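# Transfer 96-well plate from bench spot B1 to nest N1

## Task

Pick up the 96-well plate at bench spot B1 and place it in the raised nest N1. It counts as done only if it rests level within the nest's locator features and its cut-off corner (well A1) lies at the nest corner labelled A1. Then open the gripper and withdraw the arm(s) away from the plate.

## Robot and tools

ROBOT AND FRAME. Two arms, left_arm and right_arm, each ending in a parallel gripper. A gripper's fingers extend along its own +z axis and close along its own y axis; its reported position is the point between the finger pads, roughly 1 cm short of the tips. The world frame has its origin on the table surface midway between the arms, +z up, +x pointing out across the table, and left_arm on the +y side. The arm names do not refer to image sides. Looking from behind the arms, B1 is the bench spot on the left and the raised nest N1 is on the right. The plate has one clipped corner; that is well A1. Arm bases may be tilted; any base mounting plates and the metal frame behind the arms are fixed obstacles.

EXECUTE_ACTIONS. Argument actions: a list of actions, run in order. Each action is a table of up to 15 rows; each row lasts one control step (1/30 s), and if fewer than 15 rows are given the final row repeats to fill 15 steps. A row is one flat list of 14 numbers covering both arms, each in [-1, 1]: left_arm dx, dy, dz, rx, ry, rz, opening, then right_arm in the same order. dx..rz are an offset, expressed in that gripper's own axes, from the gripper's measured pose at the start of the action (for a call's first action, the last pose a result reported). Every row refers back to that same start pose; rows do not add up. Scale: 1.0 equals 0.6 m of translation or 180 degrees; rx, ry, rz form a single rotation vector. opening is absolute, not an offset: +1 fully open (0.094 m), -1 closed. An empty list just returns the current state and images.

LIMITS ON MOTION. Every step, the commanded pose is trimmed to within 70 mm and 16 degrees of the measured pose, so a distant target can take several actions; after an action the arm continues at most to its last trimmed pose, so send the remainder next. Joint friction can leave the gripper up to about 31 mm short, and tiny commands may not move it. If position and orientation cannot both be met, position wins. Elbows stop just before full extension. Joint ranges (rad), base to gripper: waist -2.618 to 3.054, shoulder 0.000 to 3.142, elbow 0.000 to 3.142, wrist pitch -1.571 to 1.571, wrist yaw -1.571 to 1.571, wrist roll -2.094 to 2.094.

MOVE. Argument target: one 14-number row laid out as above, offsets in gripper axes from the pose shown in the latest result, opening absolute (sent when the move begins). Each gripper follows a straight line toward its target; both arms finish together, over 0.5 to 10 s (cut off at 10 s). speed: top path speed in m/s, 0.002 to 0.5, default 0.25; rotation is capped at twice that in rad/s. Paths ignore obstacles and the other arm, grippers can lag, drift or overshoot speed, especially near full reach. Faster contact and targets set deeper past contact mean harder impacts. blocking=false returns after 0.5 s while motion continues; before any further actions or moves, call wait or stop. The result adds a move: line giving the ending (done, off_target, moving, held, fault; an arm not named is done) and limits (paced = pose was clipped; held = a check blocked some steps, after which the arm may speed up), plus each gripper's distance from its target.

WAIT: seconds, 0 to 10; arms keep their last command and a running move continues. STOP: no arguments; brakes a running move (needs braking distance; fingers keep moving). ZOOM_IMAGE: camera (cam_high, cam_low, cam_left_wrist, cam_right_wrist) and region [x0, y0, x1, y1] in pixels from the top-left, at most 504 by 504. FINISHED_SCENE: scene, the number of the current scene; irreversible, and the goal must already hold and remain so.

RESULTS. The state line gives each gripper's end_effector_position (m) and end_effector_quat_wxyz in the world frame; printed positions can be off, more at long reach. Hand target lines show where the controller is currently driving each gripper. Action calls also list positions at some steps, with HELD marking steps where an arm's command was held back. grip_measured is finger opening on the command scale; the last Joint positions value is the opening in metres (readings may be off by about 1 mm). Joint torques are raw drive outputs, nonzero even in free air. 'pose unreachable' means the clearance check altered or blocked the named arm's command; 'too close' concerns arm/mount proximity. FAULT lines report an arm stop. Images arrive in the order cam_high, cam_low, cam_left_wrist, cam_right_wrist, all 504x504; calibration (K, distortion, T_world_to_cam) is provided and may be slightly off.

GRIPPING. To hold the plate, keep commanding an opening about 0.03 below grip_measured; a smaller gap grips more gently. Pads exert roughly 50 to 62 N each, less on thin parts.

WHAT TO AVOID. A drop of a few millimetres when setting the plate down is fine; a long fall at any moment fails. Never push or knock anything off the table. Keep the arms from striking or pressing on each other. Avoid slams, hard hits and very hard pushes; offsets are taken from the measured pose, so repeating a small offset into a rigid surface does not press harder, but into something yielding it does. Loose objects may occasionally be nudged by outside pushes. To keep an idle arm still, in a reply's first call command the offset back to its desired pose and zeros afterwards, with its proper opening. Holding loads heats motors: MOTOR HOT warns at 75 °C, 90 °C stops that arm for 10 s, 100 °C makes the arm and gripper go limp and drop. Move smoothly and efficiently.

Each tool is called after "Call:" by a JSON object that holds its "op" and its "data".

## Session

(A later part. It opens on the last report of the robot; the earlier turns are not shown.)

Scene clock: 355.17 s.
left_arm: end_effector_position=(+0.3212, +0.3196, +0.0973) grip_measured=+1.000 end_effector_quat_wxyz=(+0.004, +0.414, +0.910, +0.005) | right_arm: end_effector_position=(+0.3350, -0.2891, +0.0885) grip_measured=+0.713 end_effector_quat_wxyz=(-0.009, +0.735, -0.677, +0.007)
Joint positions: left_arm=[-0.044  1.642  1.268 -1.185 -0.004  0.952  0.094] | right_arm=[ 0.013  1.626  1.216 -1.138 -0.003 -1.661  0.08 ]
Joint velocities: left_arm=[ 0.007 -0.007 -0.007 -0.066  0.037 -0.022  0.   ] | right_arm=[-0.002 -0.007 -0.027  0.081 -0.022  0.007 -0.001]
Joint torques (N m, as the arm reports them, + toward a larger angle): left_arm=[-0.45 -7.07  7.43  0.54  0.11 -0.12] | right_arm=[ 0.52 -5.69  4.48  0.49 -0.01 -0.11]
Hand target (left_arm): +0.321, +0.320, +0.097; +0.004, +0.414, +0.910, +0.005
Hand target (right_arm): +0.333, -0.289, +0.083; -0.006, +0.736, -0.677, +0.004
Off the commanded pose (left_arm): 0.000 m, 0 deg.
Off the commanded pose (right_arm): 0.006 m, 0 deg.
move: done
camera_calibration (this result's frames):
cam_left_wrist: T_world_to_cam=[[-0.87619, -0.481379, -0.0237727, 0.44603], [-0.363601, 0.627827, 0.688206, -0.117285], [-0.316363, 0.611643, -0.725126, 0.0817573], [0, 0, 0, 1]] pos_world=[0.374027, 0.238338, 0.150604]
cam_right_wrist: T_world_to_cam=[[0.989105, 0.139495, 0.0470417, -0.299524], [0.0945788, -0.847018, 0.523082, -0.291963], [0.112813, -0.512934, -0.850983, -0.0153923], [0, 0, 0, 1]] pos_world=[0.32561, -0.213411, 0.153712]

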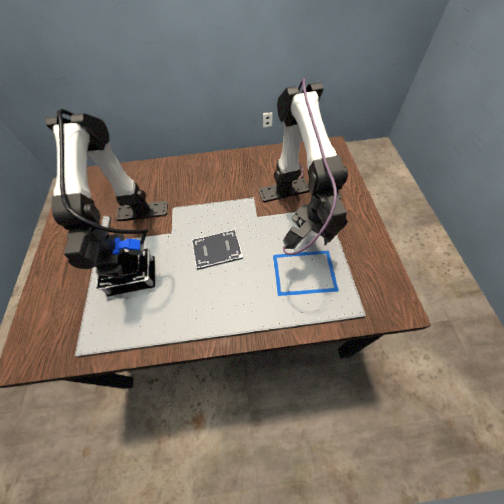

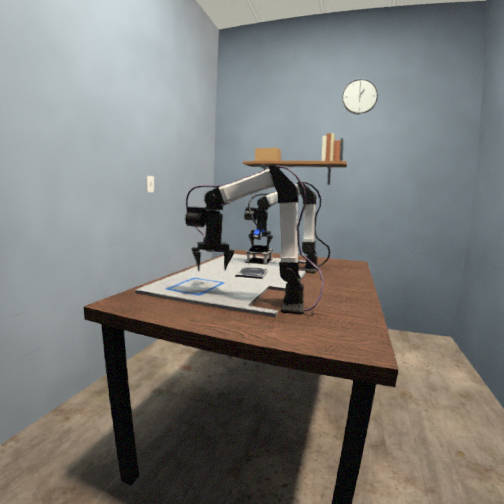

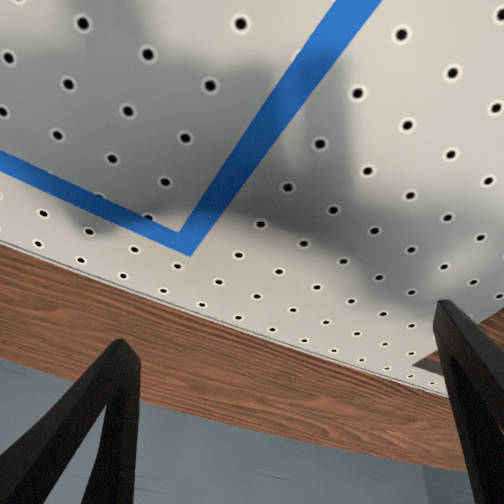

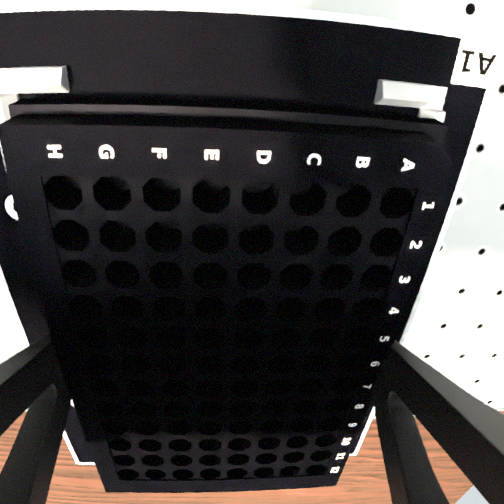

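Call:
{"op": "move", "data": {"target": [0,0,0,0,0,0,1, -0.0005,0.006,0.0105,-0.0032,0,-0.002,0.69], "speed": 0.02}}

Call:
{"op": "zoom_image", "data": {"camera": "cam_right_wrist", "region": [0,20,200,180]}}

Call:
{"op": "zoom_image", "data": {"camera": "cam_right_wrist", "region": [304,20,504,180]}}

Scene clock: 372.00 s.
left_arm: end_effector_position=(+0.3212, +0.3196, +0.0973) grip_measured=+1.000 end_effector_quat_wxyz=(+0.004, +0.414, +0.910, +0.005) | right_arm: end_effector_position=(+0.3324, -0.2891, +0.0855) grip_measured=+0.713 end_effector_quat_wxyz=(-0.006, +0.736, -0.677, +0.004)
Joint positions: left_arm=[-0.044  1.642  1.268 -1.185 -0.004  0.952  0.094] | right_arm=[ 0.013  1.626  1.203 -1.135 -0.003 -1.661  0.08 ]
Joint velocities: left_arm=[-0.007 -0.002  0.002  0.022 -0.037  0.081  0.   ] | right_arm=[-0.007 -0.007 -0.017  0.066 -0.022 -0.081  0.   ]
Joint torques (N m, as the arm reports them, + toward a larger angle): left_arm=[-0.46 -7.09  7.45  0.55  0.09 -0.13] | right_arm=[ 0.57 -5.69  5.02  0.47  0.01 -0.17]
Hand target (left_arm): +0.321, +0.320, +0.097; +0.004, +0.414, +0.910, +0.005
Hand target (right_arm): +0.331, -0.289, +0.082; -0.005, +0.738, -0.675, +0.004
Off the commanded pose (left_arm): 0.000 m, 0 deg.
Off the commanded pose (right_arm): 0.003 m, 0 deg.
move: done
camera_calibration (this result's frames):
cam_left_wrist: T_world_to_cam=[[-0.87619, -0.481379, -0.0237727, 0.44603], [-0.363601, 0.627827, 0.688206, -0.117285], [-0.316363, 0.611643, -0.725126, 0.0817573], [0, 0, 0, 1]] pos_world=[0.374027, 0.238338, 0.150604]
cam_right_wrist: T_world_to_cam=[[0.989465, 0.139492, 0.0387492, -0.296219], [0.0989649, -0.847055, 0.52221, -0.291487], [0.105667, -0.512874, -0.851936, -0.0152242], [0, 0, 0, 1]] pos_world=[0.323554, -0.213394, 0.150726]

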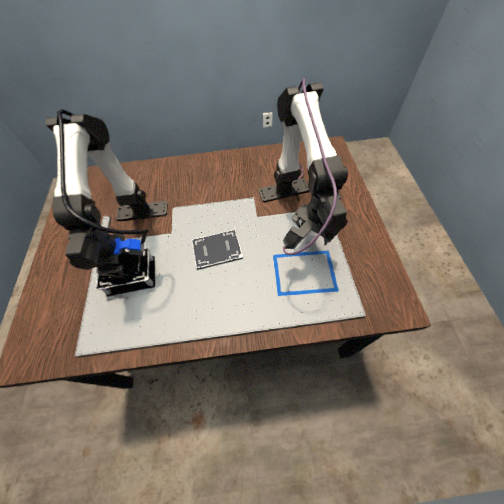

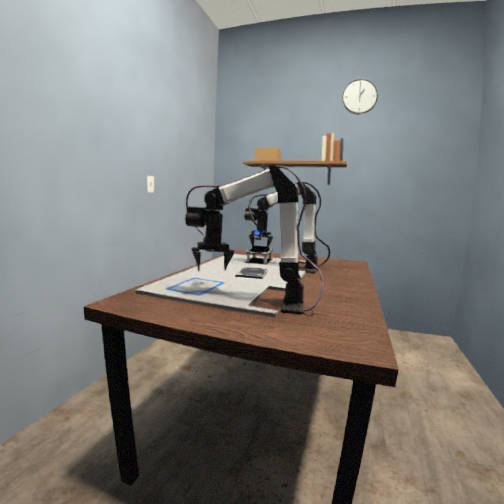

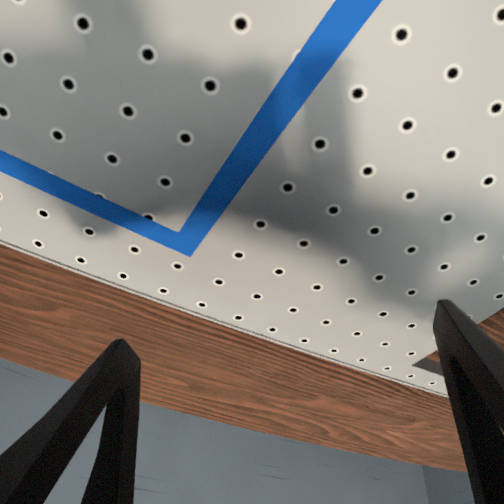

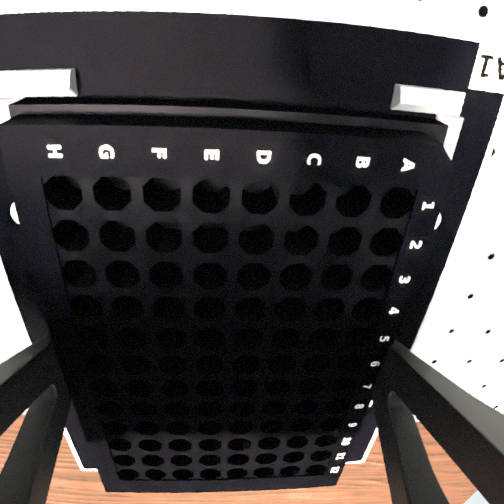

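Region (0, 20, 200, 180) of cam_right_wrist's 504x504 image, scaled by 2.520, with more detail than that image has; it fills the top 403 rows of this view, and the rest is white.

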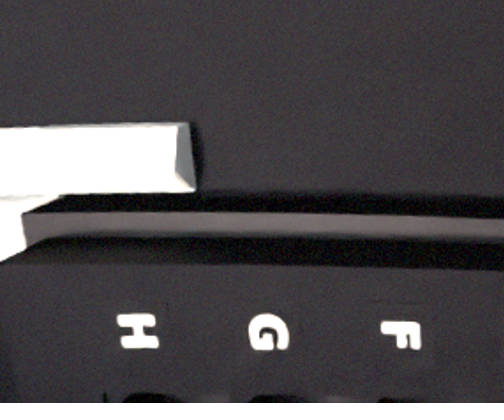

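Region (304, 20, 504, 180) of cam_right_wrist's 504x504 image, scaled by 2.520, with more detail than that image has; it fills the top 403 rows of this view, and the rest is white.

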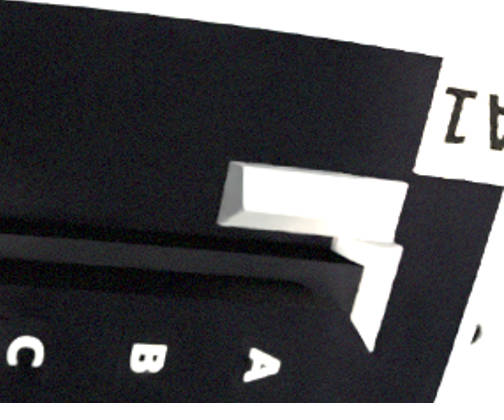

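Call:
{"op": "execute_actions", "data": {"actions": [[[0,0,0,0,0,0,1,0,0.0009,0.0016,-0.0005,0,0,0.69],[0,0,0,0,0,0,1,0,0.0019,0.0032,-0.001,0,0,0.69],[0,0,0,0,0,0,1,0,0.0028,0.0048,-0.0015,0,0,0.69],[0,0,0,0,0,0,1,0,0.0038,0.0064,-0.002,0,0,0.69],[0,0,0,0,0,0,1,0,0.0047,0.008,-0.0025,0,0,0.69],[0,0,0,0,0,0,1,0,0.0047,0.0088,-0.0025,0,0,0.69],[0,0,0,0,0,0,1,0,0.0037,0.0095,-0.0017,0,0,0.69],[0,0,0,0,0,0,1,0,0.0026,0.0102,-0.0009,0,0,0.69],[0,0,0,0,0,0,1,0,0.0015,0.0102,-0.0001,0,0,0.69],[0,0,0,0,0,0,1,0,0.0005,0.0102,0.0007,0,0,0.69]]]}}

Call:
{"op": "wait", "data": {"seconds": 0.3}}

Call:
{"op": "zoom_image", "data": {"camera": "cam_right_wrist", "region": [0,20,504,240]}}

Scene clock: 385.47 s.
left_arm: end_effector_position=(+0.3212, +0.3196, +0.0973) grip_measured=+1.000 end_effector_quat_wxyz=(+0.004, +0.414, +0.910, +0.005) | right_arm: end_effector_position=(+0.3331, -0.2891, +0.0839) grip_measured=+0.713 end_effector_quat_wxyz=(-0.007, +0.735, -0.677, +0.006)
Joint positions: left_arm=[-0.044  1.642  1.268 -1.185 -0.004  0.952  0.094] | right_arm=[ 0.013  1.626  1.197 -1.124 -0.003 -1.661  0.08 ]
Joint velocities: left_arm=[-0.002  0.022 -0.007 -0.037  0.007 -0.037  0.   ] | right_arm=[ 0.002  0.002 -0.007  0.022  0.051 -0.007  0.   ]
Joint torques (N m, as the arm reports them, + toward a larger angle): left_arm=[-0.34 -7.07  7.39  0.52  0.11 -0.11] | right_arm=[ 0.52 -5.65  4.73  0.52 -0.01 -0.1 ]
Hand target (left_arm): +0.321, +0.320, +0.097; +0.004, +0.414, +0.910, +0.005
Hand target (right_arm): +0.332, -0.289, +0.079; -0.006, +0.736, -0.677, +0.005
Off the commanded pose (left_arm): 0.000 m, 0 deg.
Off the commanded pose (right_arm): 0.005 m, 0 deg.
Step readings (end_effector_position):
0: left_arm (+0.3212, +0.3196, +0.0973) | right_arm (+0.3324, -0.2891, +0.0855)
1: left_arm (+0.3212, +0.3196, +0.0973) | right_arm (+0.3324, -0.2891, +0.0855)
2: left_arm (+0.3212, +0.3196, +0.0973) | right_arm (+0.3324, -0.2891, +0.0855)
4: left_arm (+0.3212, +0.3196, +0.0973) | right_arm (+0.3324, -0.2891, +0.0855)
8: left_arm (+0.3212, +0.3196, +0.0973) | right_arm (+0.3325, -0.2891, +0.0846)
15: end_effector_position above
camera_calibration (this result's frames):
cam_left_wrist: T_world_to_cam=[[-0.87619, -0.481379, -0.0237727, 0.44603], [-0.363601, 0.627827, 0.688206, -0.117285], [-0.316363, 0.611643, -0.725126, 0.0817573], [0, 0, 0, 1]] pos_world=[0.374027, 0.238338, 0.150604]
cam_right_wrist: T_world_to_cam=[[0.989293, 0.139494, 0.0428958, -0.297169], [0.0967728, -0.847037, 0.522651, -0.290035], [0.109241, -0.512904, -0.851467, -0.0178989], [0, 0, 0, 1]] pos_world=[0.32401, -0.213398, 0.149094]

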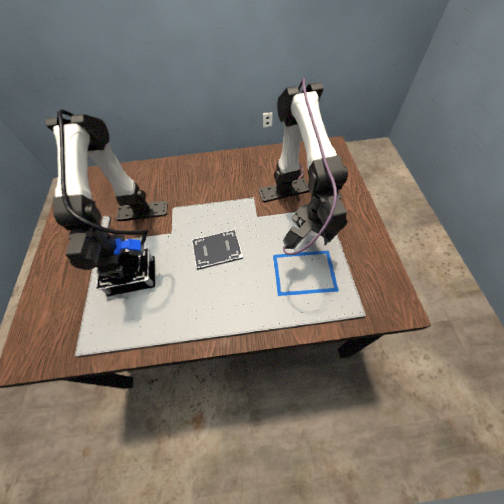

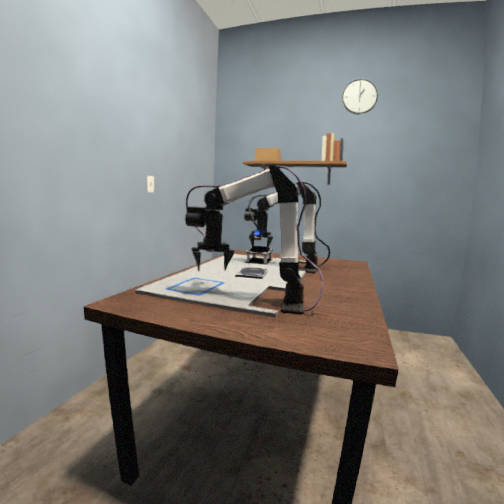

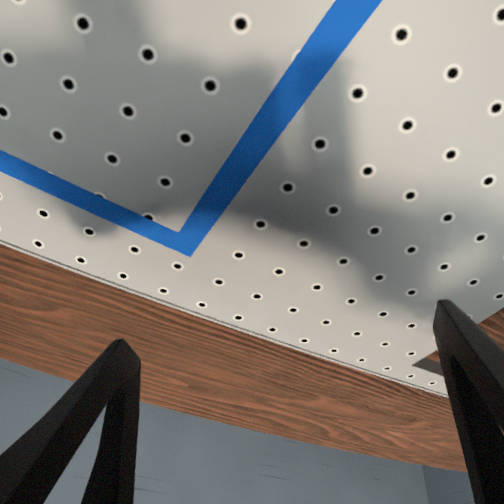

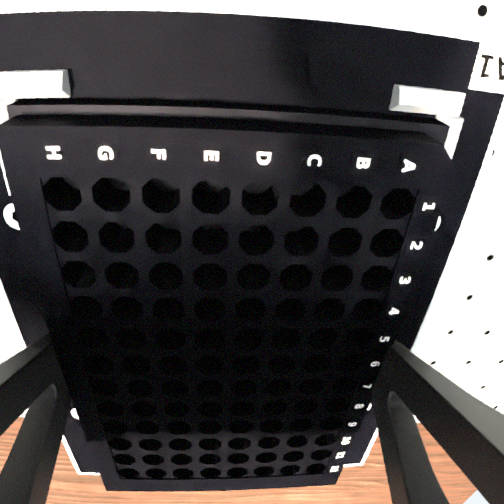

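Scene clock: 385.77 s.
left_arm: end_effector_position=(+0.3212, +0.3196, +0.0973) grip_measured=+1.000 end_effector_quat_wxyz=(+0.004, +0.414, +0.910, +0.005) | right_arm: end_effector_position=(+0.3331, -0.2891, +0.0839) grip_measured=+0.713 end_effector_quat_wxyz=(-0.007, +0.735, -0.677, +0.006)
Joint positions: left_arm=[-0.044  1.642  1.268 -1.185 -0.004  0.952  0.094] | right_arm=[ 0.013  1.626  1.197 -1.124 -0.003 -1.661  0.08 ]
Joint velocities: left_arm=[-0.012 -0.012 -0.002  0.022  0.022  0.022  0.   ] | right_arm=[-0.002  0.017  0.002 -0.081 -0.125  0.007 -0.   ]
Joint torques (N m, as the arm reports them, + toward a larger angle): left_arm=[-0.48 -7.11  7.39  0.52  0.1  -0.15] | right_arm=[ 0.51 -5.65  4.72  0.52 -0.01 -0.1 ]
Hand target (left_arm): +0.321, +0.320, +0.097; +0.004, +0.414, +0.910, +0.005
Hand target (right_arm): +0.332, -0.289, +0.079; -0.006, +0.736, -0.677, +0.005
Off the commanded pose (left_arm): 0.000 m, 0 deg.
Off the commanded pose (right_arm): 0.005 m, 0 deg.
wait: 0.30 s; at rest by 0.17 s
camera_calibration (this result's frames):
cam_left_wrist: T_world_to_cam=[[-0.87619, -0.481379, -0.0237727, 0.44603], [-0.363601, 0.627827, 0.688206, -0.117285], [-0.316363, 0.611643, -0.725126, 0.0817573], [0, 0, 0, 1]] pos_world=[0.374027, 0.238338, 0.150604]
cam_right_wrist: T_world_to_cam=[[0.989293, 0.139494, 0.0428958, -0.297169], [0.0967728, -0.847037, 0.522651, -0.290035], [0.109241, -0.512904, -0.851467, -0.0178989], [0, 0, 0, 1]] pos_world=[0.32401, -0.213398, 0.149094]

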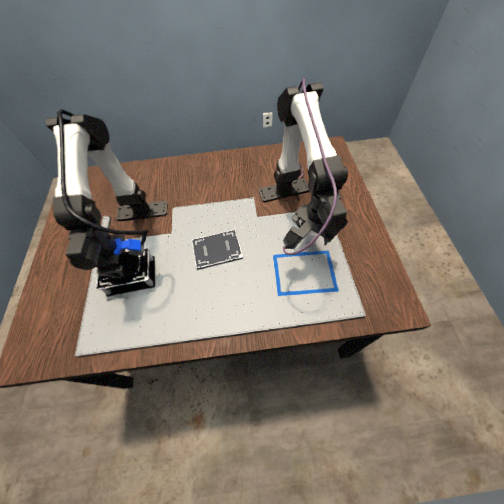

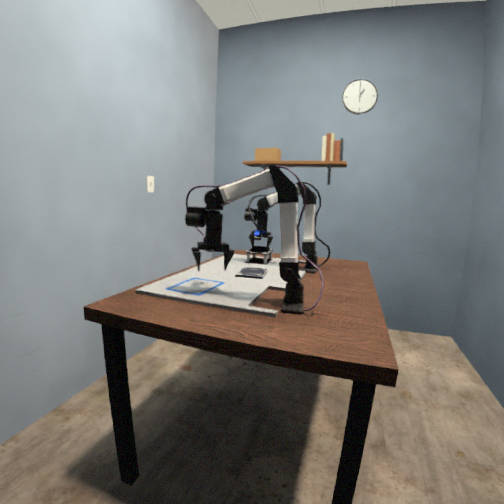

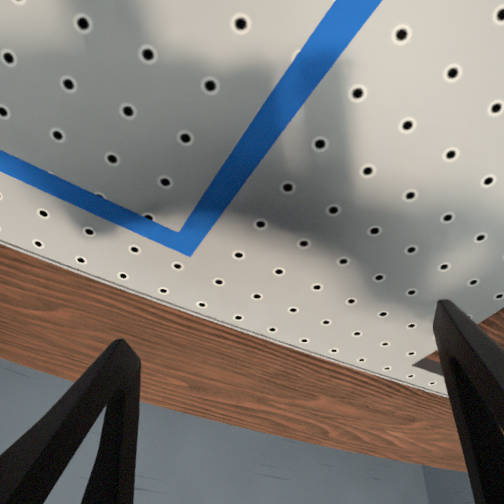

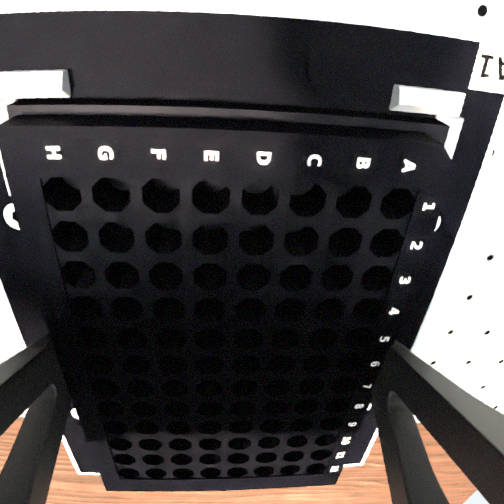

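Region (0, 20, 504, 240) of cam_right_wrist's 504x504 image, scaled by 1.000; it fills the top 220 rows of this view, and the rest is white.

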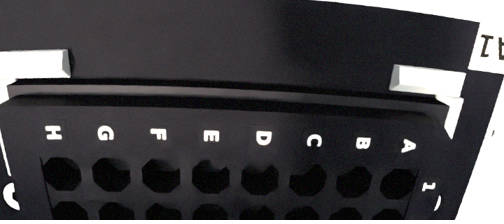

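In contact with the chamfers. Release.

Call:
{"op": "execute_actions", "data": {"actions": [[[0,0,0,0,0,0,1,0,0,0,0,0,0,0.69],[0,0,0,0,0,0,1,0,0,0,0,0,0,0.69],[0,0,0,0,0,0,1,0,0,0,0,0,0,0.72],[0,0,0,0,0,0,1,0,0,0,0,0,0,0.75],[0,0,0,0,0,0,1,0,0,0,0,0,0,0.8],[0,0,0,0,0,0,1,0,0,0,0,0,0,0.9],[0,0,0,0,0,0,1,0,0,0,0,0,0,1]]]}}

Scene clock: 391.50 s.
left_arm: end_effector_position=(+0.3212, +0.3196, +0.0973) grip_measured=+1.000 end_effector_quat_wxyz=(+0.004, +0.414, +0.910, +0.005) | right_arm: end_effector_position=(+0.3329, -0.2891, +0.0839) grip_measured=+1.000 end_effector_quat_wxyz=(-0.007, +0.735, -0.677, +0.005)
Joint positions: left_arm=[-0.044  1.642  1.268 -1.185 -0.004  0.952  0.094] | right_arm=[ 0.013  1.626  1.197 -1.125 -0.003 -1.661  0.094]
Joint velocities: left_arm=[-0.017 -0.012  0.007  0.007  0.007  0.022  0.   ] | right_arm=[ 0.002  0.007  0.017  0.066 -0.022  0.007  0.   ]
Joint torques (N m, as the arm reports them, + toward a larger angle): left_arm=[-0.45 -7.13  7.42  0.53  0.11 -0.13] | right_arm=[ 0.56 -5.78  6.15  0.39  0.   -0.09]
Hand target (left_arm): +0.321, +0.320, +0.097; +0.004, +0.414, +0.910, +0.005
Hand target (right_arm): +0.333, -0.289, +0.084; -0.007, +0.735, -0.677, +0.005
Off the commanded pose (left_arm): 0.000 m, 0 deg.
Off the commanded pose (right_arm): 0.000 m, 0 deg.
Step readings (end_effector_position):
0: left_arm (+0.3212, +0.3196, +0.0973) | right_arm (+0.3331, -0.2891, +0.0839)
1: left_arm (+0.3212, +0.3196, +0.0973) | right_arm (+0.3331, -0.2891, +0.0839)
2: left_arm (+0.3212, +0.3196, +0.0973) | right_arm (+0.3331, -0.2891, +0.0839)
4: left_arm (+0.3212, +0.3196, +0.0973) | right_arm (+0.3331, -0.2891, +0.0839)
8: left_arm (+0.3212, +0.3196, +0.0973) | right_arm (+0.3329, -0.2891, +0.0839)
15: end_effector_position above
camera_calibration (this result's frames):
cam_left_wrist: T_world_to_cam=[[-0.87619, -0.481379, -0.0237727, 0.44603], [-0.363601, 0.627827, 0.688206, -0.117285], [-0.316363, 0.611643, -0.725126, 0.0817573], [0, 0, 0, 1]] pos_world=[0.374027, 0.238338, 0.150604]
cam_right_wrist: T_world_to_cam=[[0.989326, 0.139493, 0.042142, -0.296931], [0.0971715, -0.84704, 0.522571, -0.290141], [0.108591, -0.512898, -0.851553, -0.0176553], [0, 0, 0, 1]] pos_world=[0.323873, -0.213396, 0.149098]

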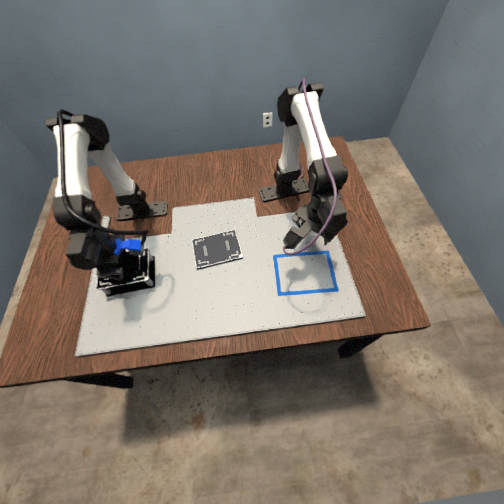

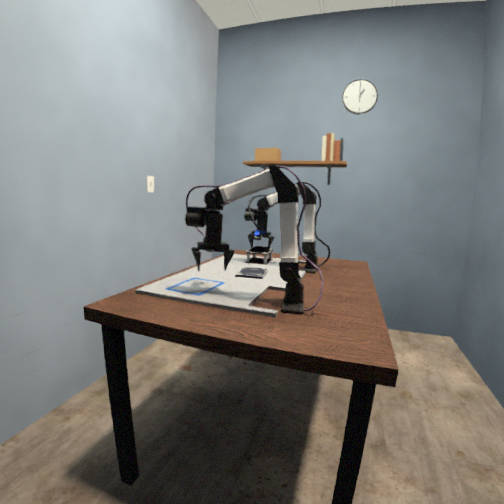

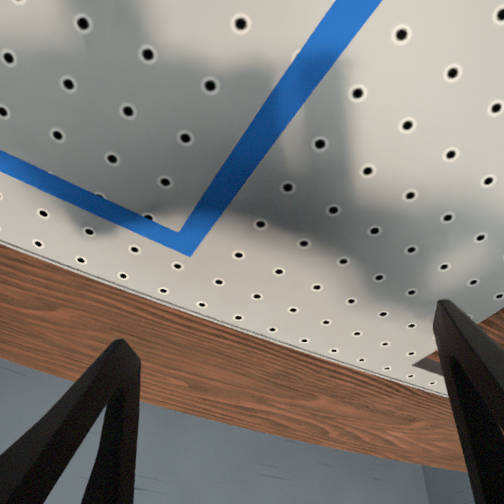

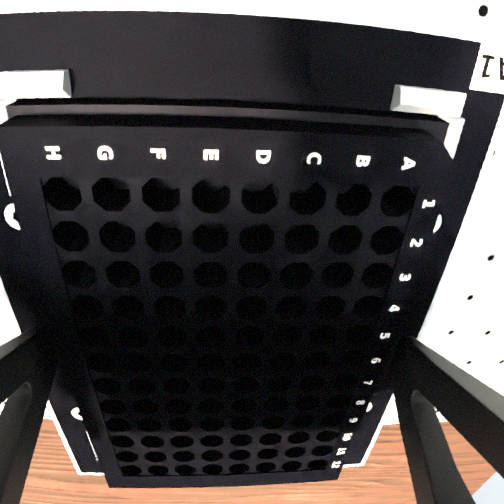

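Call:
{"op": "move", "data": {"target": [0,0,0,0,0,0,1, 0,0,-0.13,0,0,0,1], "speed": 0.15}}

Scene clock: 396.27 s.
left_arm: end_effector_position=(+0.3212, +0.3196, +0.0973) grip_measured=+1.000 end_effector_quat_wxyz=(+0.004, +0.414, +0.910, +0.005) | right_arm: end_effector_position=(+0.3308, -0.2890, +0.1557) grip_measured=+1.000 end_effector_quat_wxyz=(-0.003, +0.736, -0.677, +0.001)
Joint positions: left_arm=[-0.044  1.642  1.268 -1.185 -0.004  0.952  0.094] | right_arm=[ 0.013  1.616  1.472 -1.421 -0.003 -1.661  0.094]
Joint velocities: left_arm=[-0.002 -0.012  0.017 -0.022  0.022 -0.051  0.   ] | right_arm=[-0.007 -0.017  0.007  0.066  0.007  0.037  0.   ]
Joint torques (N m, as the arm reports them, + toward a larger angle): left_arm=[-0.44 -7.08  7.37  0.54  0.09 -0.14] | right_arm=[ 0.83 -6.37  7.36  0.28  0.   -0.05]
Hand target (left_arm): +0.321, +0.320, +0.097; +0.004, +0.414, +0.910, +0.005
Hand target (right_arm): +0.331, -0.288, +0.162; -0.007, +0.736, -0.677, +0.005
Off the commanded pose (left_arm): 0.000 m, 0 deg.
Off the commanded pose (right_arm): 0.006 m, 1 deg.
move: done
camera_calibration (this result's frames):
cam_left_wrist: T_world_to_cam=[[-0.87619, -0.481379, -0.0237727, 0.44603], [-0.363601, 0.627827, 0.688206, -0.117285], [-0.316363, 0.611643, -0.725126, 0.0817573], [0, 0, 0, 1]] pos_world=[0.374027, 0.238338, 0.150604]
cam_right_wrist: T_world_to_cam=[[0.989732, 0.13949, 0.0312083, -0.296286], [0.102946, -0.847089, 0.521385, -0.329208], [0.0991642, -0.512819, -0.85275, 0.0471016], [0, 0, 0, 1]] pos_world=[0.322464, -0.213385, 0.221056]

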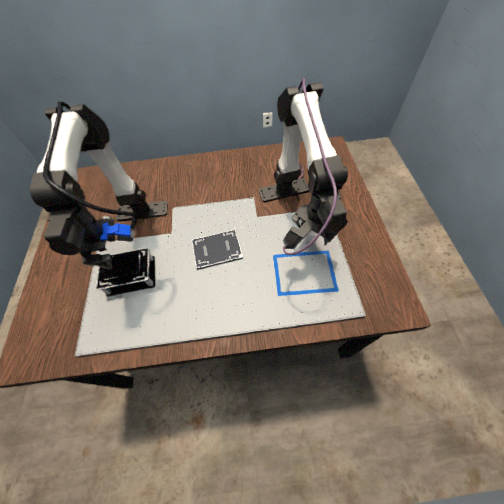

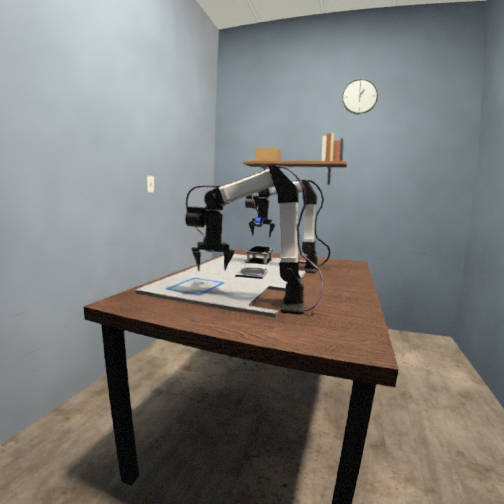

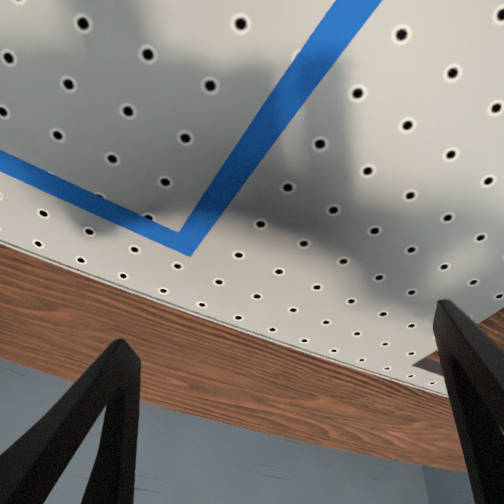

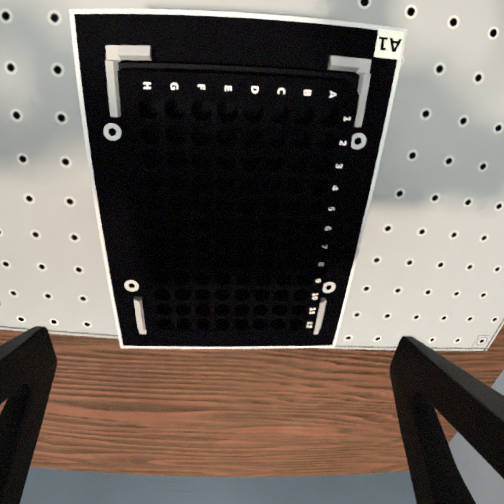

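Call:
{"op": "zoom_image", "data": {"camera": "cam_right_wrist", "region": [90,30,390,160]}}

Call:
{"op": "zoom_image", "data": {"camera": "cam_low", "region": [235,235,285,270]}}

Call:
{"op": "zoom_image", "data": {"camera": "cam_high", "region": [85,235,165,305]}}

Region (90, 30, 390, 160) of cam_right_wrist's 504x504 image, scaled by 1.680, with more detail than that image has; it fills the top 218 rows of this view, and the rest is white.

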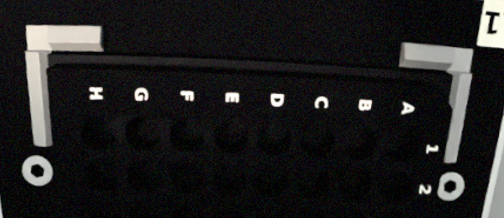

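Region (235, 235, 285, 270) of cam_low's 504x504 image, scaled by 10.080, with more detail than that image has; it fills the top 353 rows of this view, and the rest is white.

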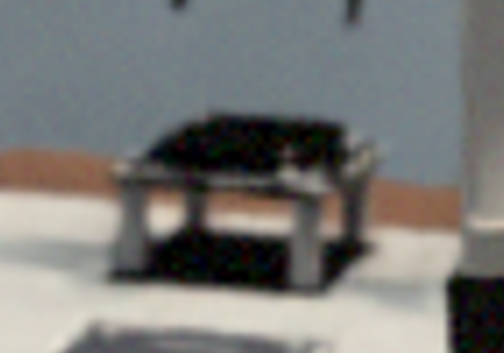

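Region (85, 235, 165, 305) of cam_high's 504x504 image, scaled by 6.300, with more detail than that image has; it fills the top 441 rows of this view, and the rest is white.

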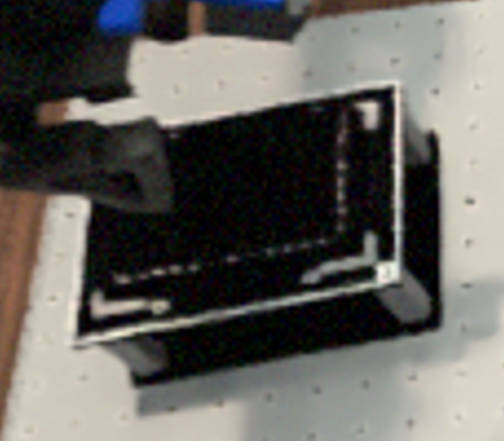

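Call:
{"op": "zoom_image", "data": {"camera": "cam_right_wrist", "region": [95,35,175,125]}}

Call:
{"op": "zoom_image", "data": {"camera": "cam_right_wrist", "region": [305,45,385,135]}}

Call:
{"op": "move", "data": {"target": [0,0,0,0,0,0,1, 0.15,0.05,-0.05,0,0,0,1], "speed": 0.2}}

Region (95, 35, 175, 125) of cam_right_wrist's 504x504 image, scaled by 5.600, with more detail than that image has.

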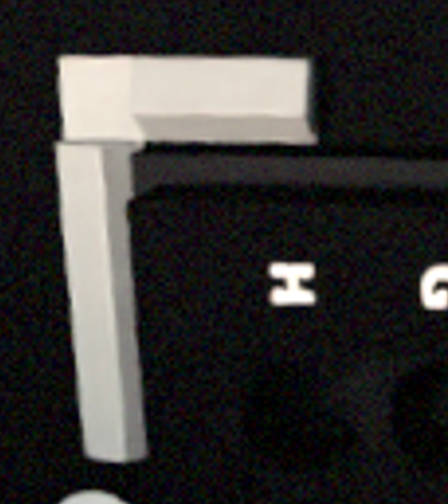

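Region (305, 45, 385, 135) of cam_right_wrist's 504x504 image, scaled by 5.600, with more detail than that image has.

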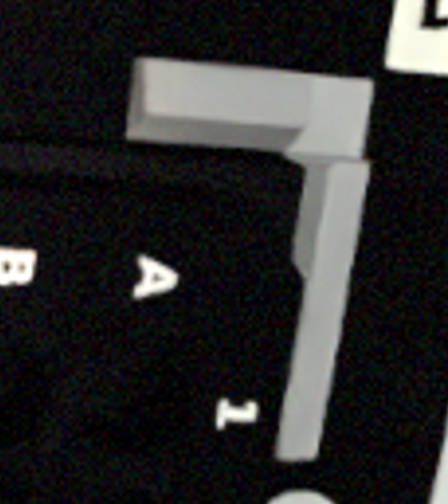

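Scene clock: 408.87 s.
left_arm: end_effector_position=(+0.3212, +0.3196, +0.0973) grip_measured=+1.000 end_effector_quat_wxyz=(+0.004, +0.414, +0.910, +0.005) | right_arm: end_effector_position=(+0.3080, -0.3795, +0.1816) grip_measured=+1.000 end_effector_quat_wxyz=(-0.004, +0.733, -0.680, -0.001)
Joint positions: left_arm=[-0.044  1.642  1.268 -1.185 -0.004  0.952  0.094] | right_arm=[-0.324  1.608  1.568 -1.529 -0.009 -1.99   0.094]
Joint velocities: left_arm=[ 0.022 -0.017 -0.002 -0.051 -0.007 -0.022  0.   ] | right_arm=[ 0.002 -0.017 -0.007  0.007  0.007 -0.066  0.   ]
Joint torques (N m, as the arm reports them, + toward a larger angle): left_arm=[-0.43 -7.1   7.36  0.52  0.1  -0.15] | right_arm=[ 0.12 -5.54  7.42  0.25 -0.11 -0.22]
Hand target (left_arm): +0.321, +0.320, +0.097; +0.004, +0.414, +0.910, +0.005
Hand target (right_arm): +0.309, -0.379, +0.186; -0.010, +0.735, -0.678, +0.000
Off the commanded pose (left_arm): 0.000 m, 0 deg.
Off the commanded pose (right_arm): 0.004 m, 1 deg.
move: done
camera_calibration (this result's frames):
cam_left_wrist: T_world_to_cam=[[-0.87619, -0.481379, -0.0237727, 0.44603], [-0.363601, 0.627827, 0.688206, -0.117285], [-0.316363, 0.611643, -0.725126, 0.0817573], [0, 0, 0, 1]] pos_world=[0.374027, 0.238338, 0.150604]
cam_right_wrist: T_world_to_cam=[[0.990867, 0.131423, 0.0301649, -0.265121], [0.0970469, -0.850384, 0.517135, -0.415664], [0.0936152, -0.509485, -0.855372, 0.0284599], [0, 0, 0, 1]] pos_world=[0.300374, -0.304131, 0.247296]

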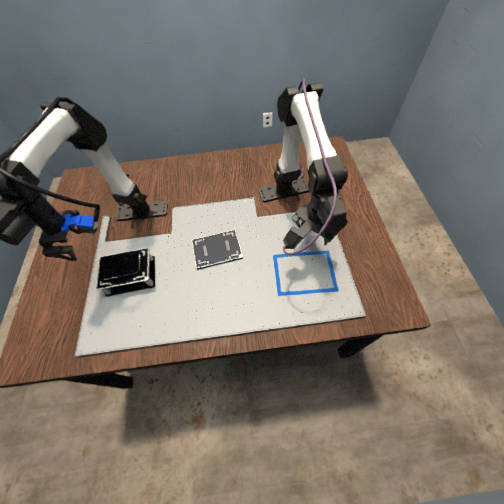

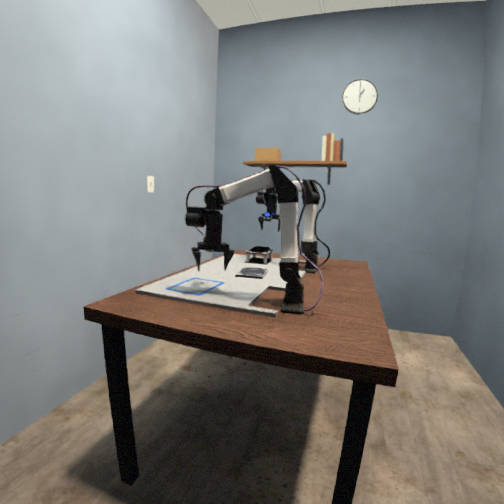

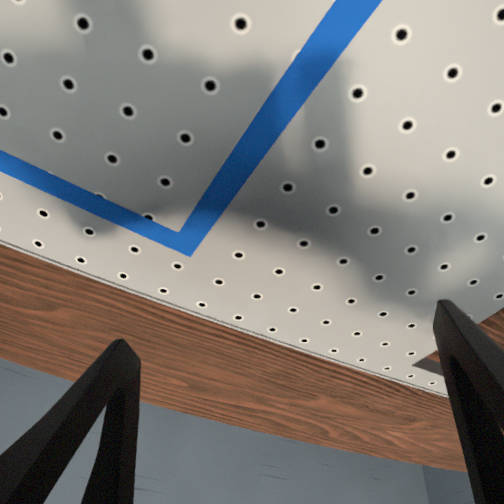

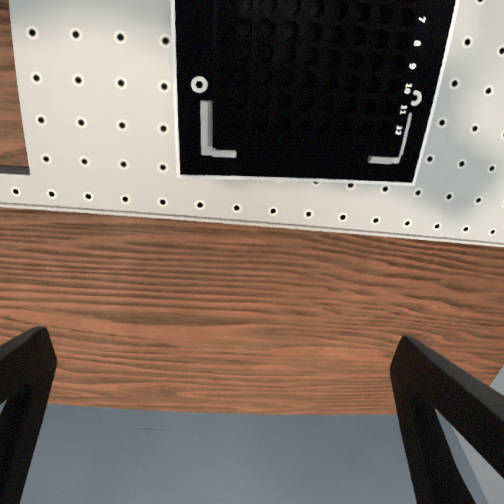

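Call:
{"op": "zoom_image", "data": {"camera": "cam_right_wrist", "region": [170,60,440,190]}}

Call:
{"op": "zoom_image", "data": {"camera": "cam_high", "region": [85,235,165,305]}}

Region (170, 60, 440, 190) of cam_right_wrist's 504x504 image, scaled by 1.867, with more detail than that image has; it fills the top 243 rows of this view, and the rest is white.

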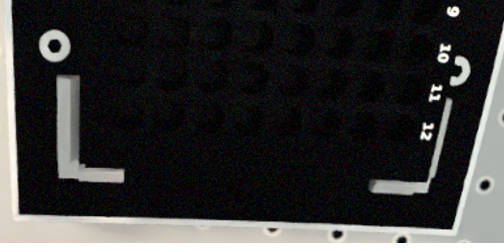

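Region (85, 235, 165, 305) of cam_high's 504x504 image, scaled by 6.300, with more detail than that image has; it fills the top 441 rows of this view, and the rest is white.

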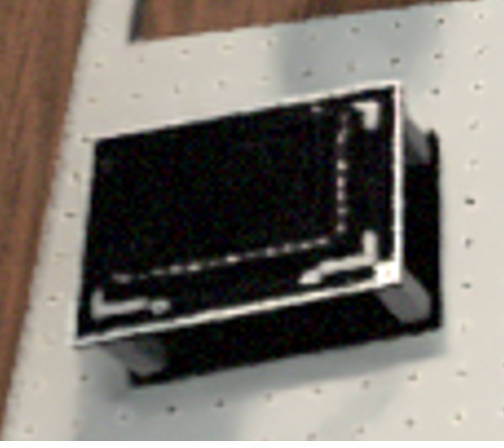

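Call:
{"op": "move", "data": {"target": [0,0,0,0,0,0,1, 0.06,0.13,0,0,0,0.1,1], "speed": 0.25}}

Scene clock: 425.50 s.
left_arm: end_effector_position=(+0.3212, +0.3196, +0.0973) grip_measured=+1.000 end_effector_quat_wxyz=(+0.004, +0.414, +0.910, +0.005) | right_arm: end_effector_position=(+0.2382, -0.4229, +0.1808) grip_measured=+1.000 end_effector_quat_wxyz=(+0.006, -0.623, +0.782, -0.001)
Joint positions: left_arm=[-0.044  1.642  1.268 -1.185 -0.004  0.952  0.094] | right_arm=[-0.602  1.444  1.408 -1.529 -0.011 -1.968  0.094]
Joint velocities: left_arm=[ 0.012  0.012 -0.002 -0.037 -0.066  0.007  0.   ] | right_arm=[ 0.007 -0.012 -0.002 -0.007 -0.022 -0.007  0.   ]
Joint torques (N m, as the arm reports them, + toward a larger angle): left_arm=[-0.46 -7.06  7.4   0.52  0.12 -0.12] | right_arm=[-0.14 -5.14  4.68  0.31 -0.1  -0.02]
Hand target (left_arm): +0.321, +0.320, +0.097; +0.004, +0.414, +0.910, +0.005
Hand target (right_arm): +0.234, -0.420, +0.180; +0.010, -0.617, +0.787, +0.002
Off the commanded pose (left_arm): 0.000 m, 0 deg.
Off the commanded pose (right_arm): 0.006 m, 1 deg.
move: done
camera_calibration (this result's frames):
cam_left_wrist: T_world_to_cam=[[-0.87619, -0.481379, -0.0237727, 0.44603], [-0.363601, 0.627827, 0.688206, -0.117285], [-0.316363, 0.611643, -0.725126, 0.0817573], [0, 0, 0, 1]] pos_world=[0.374027, 0.238338, 0.150604]
cam_right_wrist: T_world_to_cam=[[0.985261, -0.167446, 0.0349555, -0.316198], [-0.1612, -0.840537, 0.517215, -0.379699], [-0.0572242, -0.515227, -0.855141, 0.0456591], [0, 0, 0, 1]] pos_world=[0.252943, -0.348572, 0.246484]

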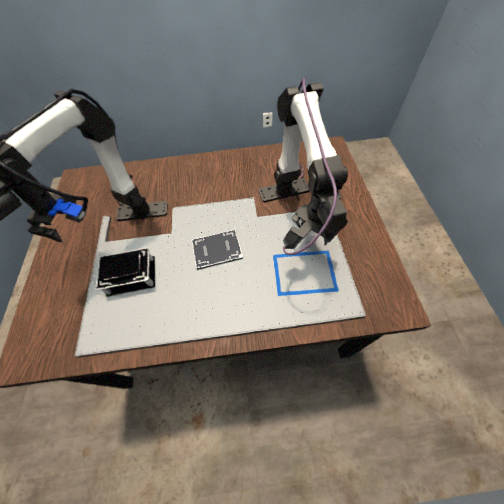

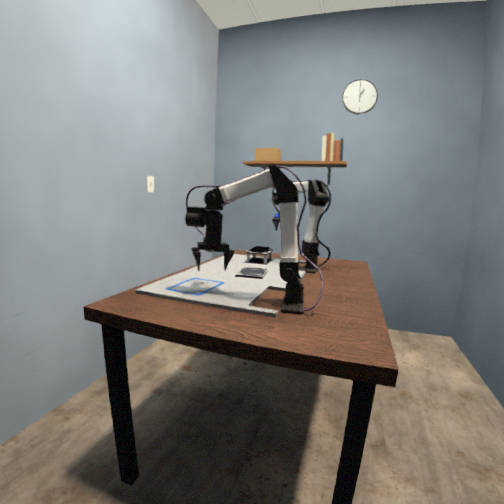

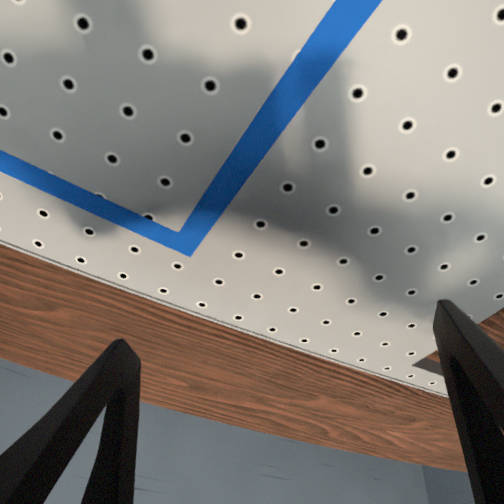

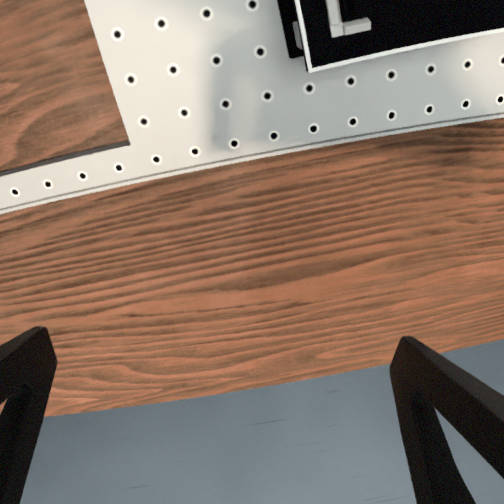

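Call:
{"op": "finished_scene", "data": {"scene": 2}}

The scene is finished: the task was done.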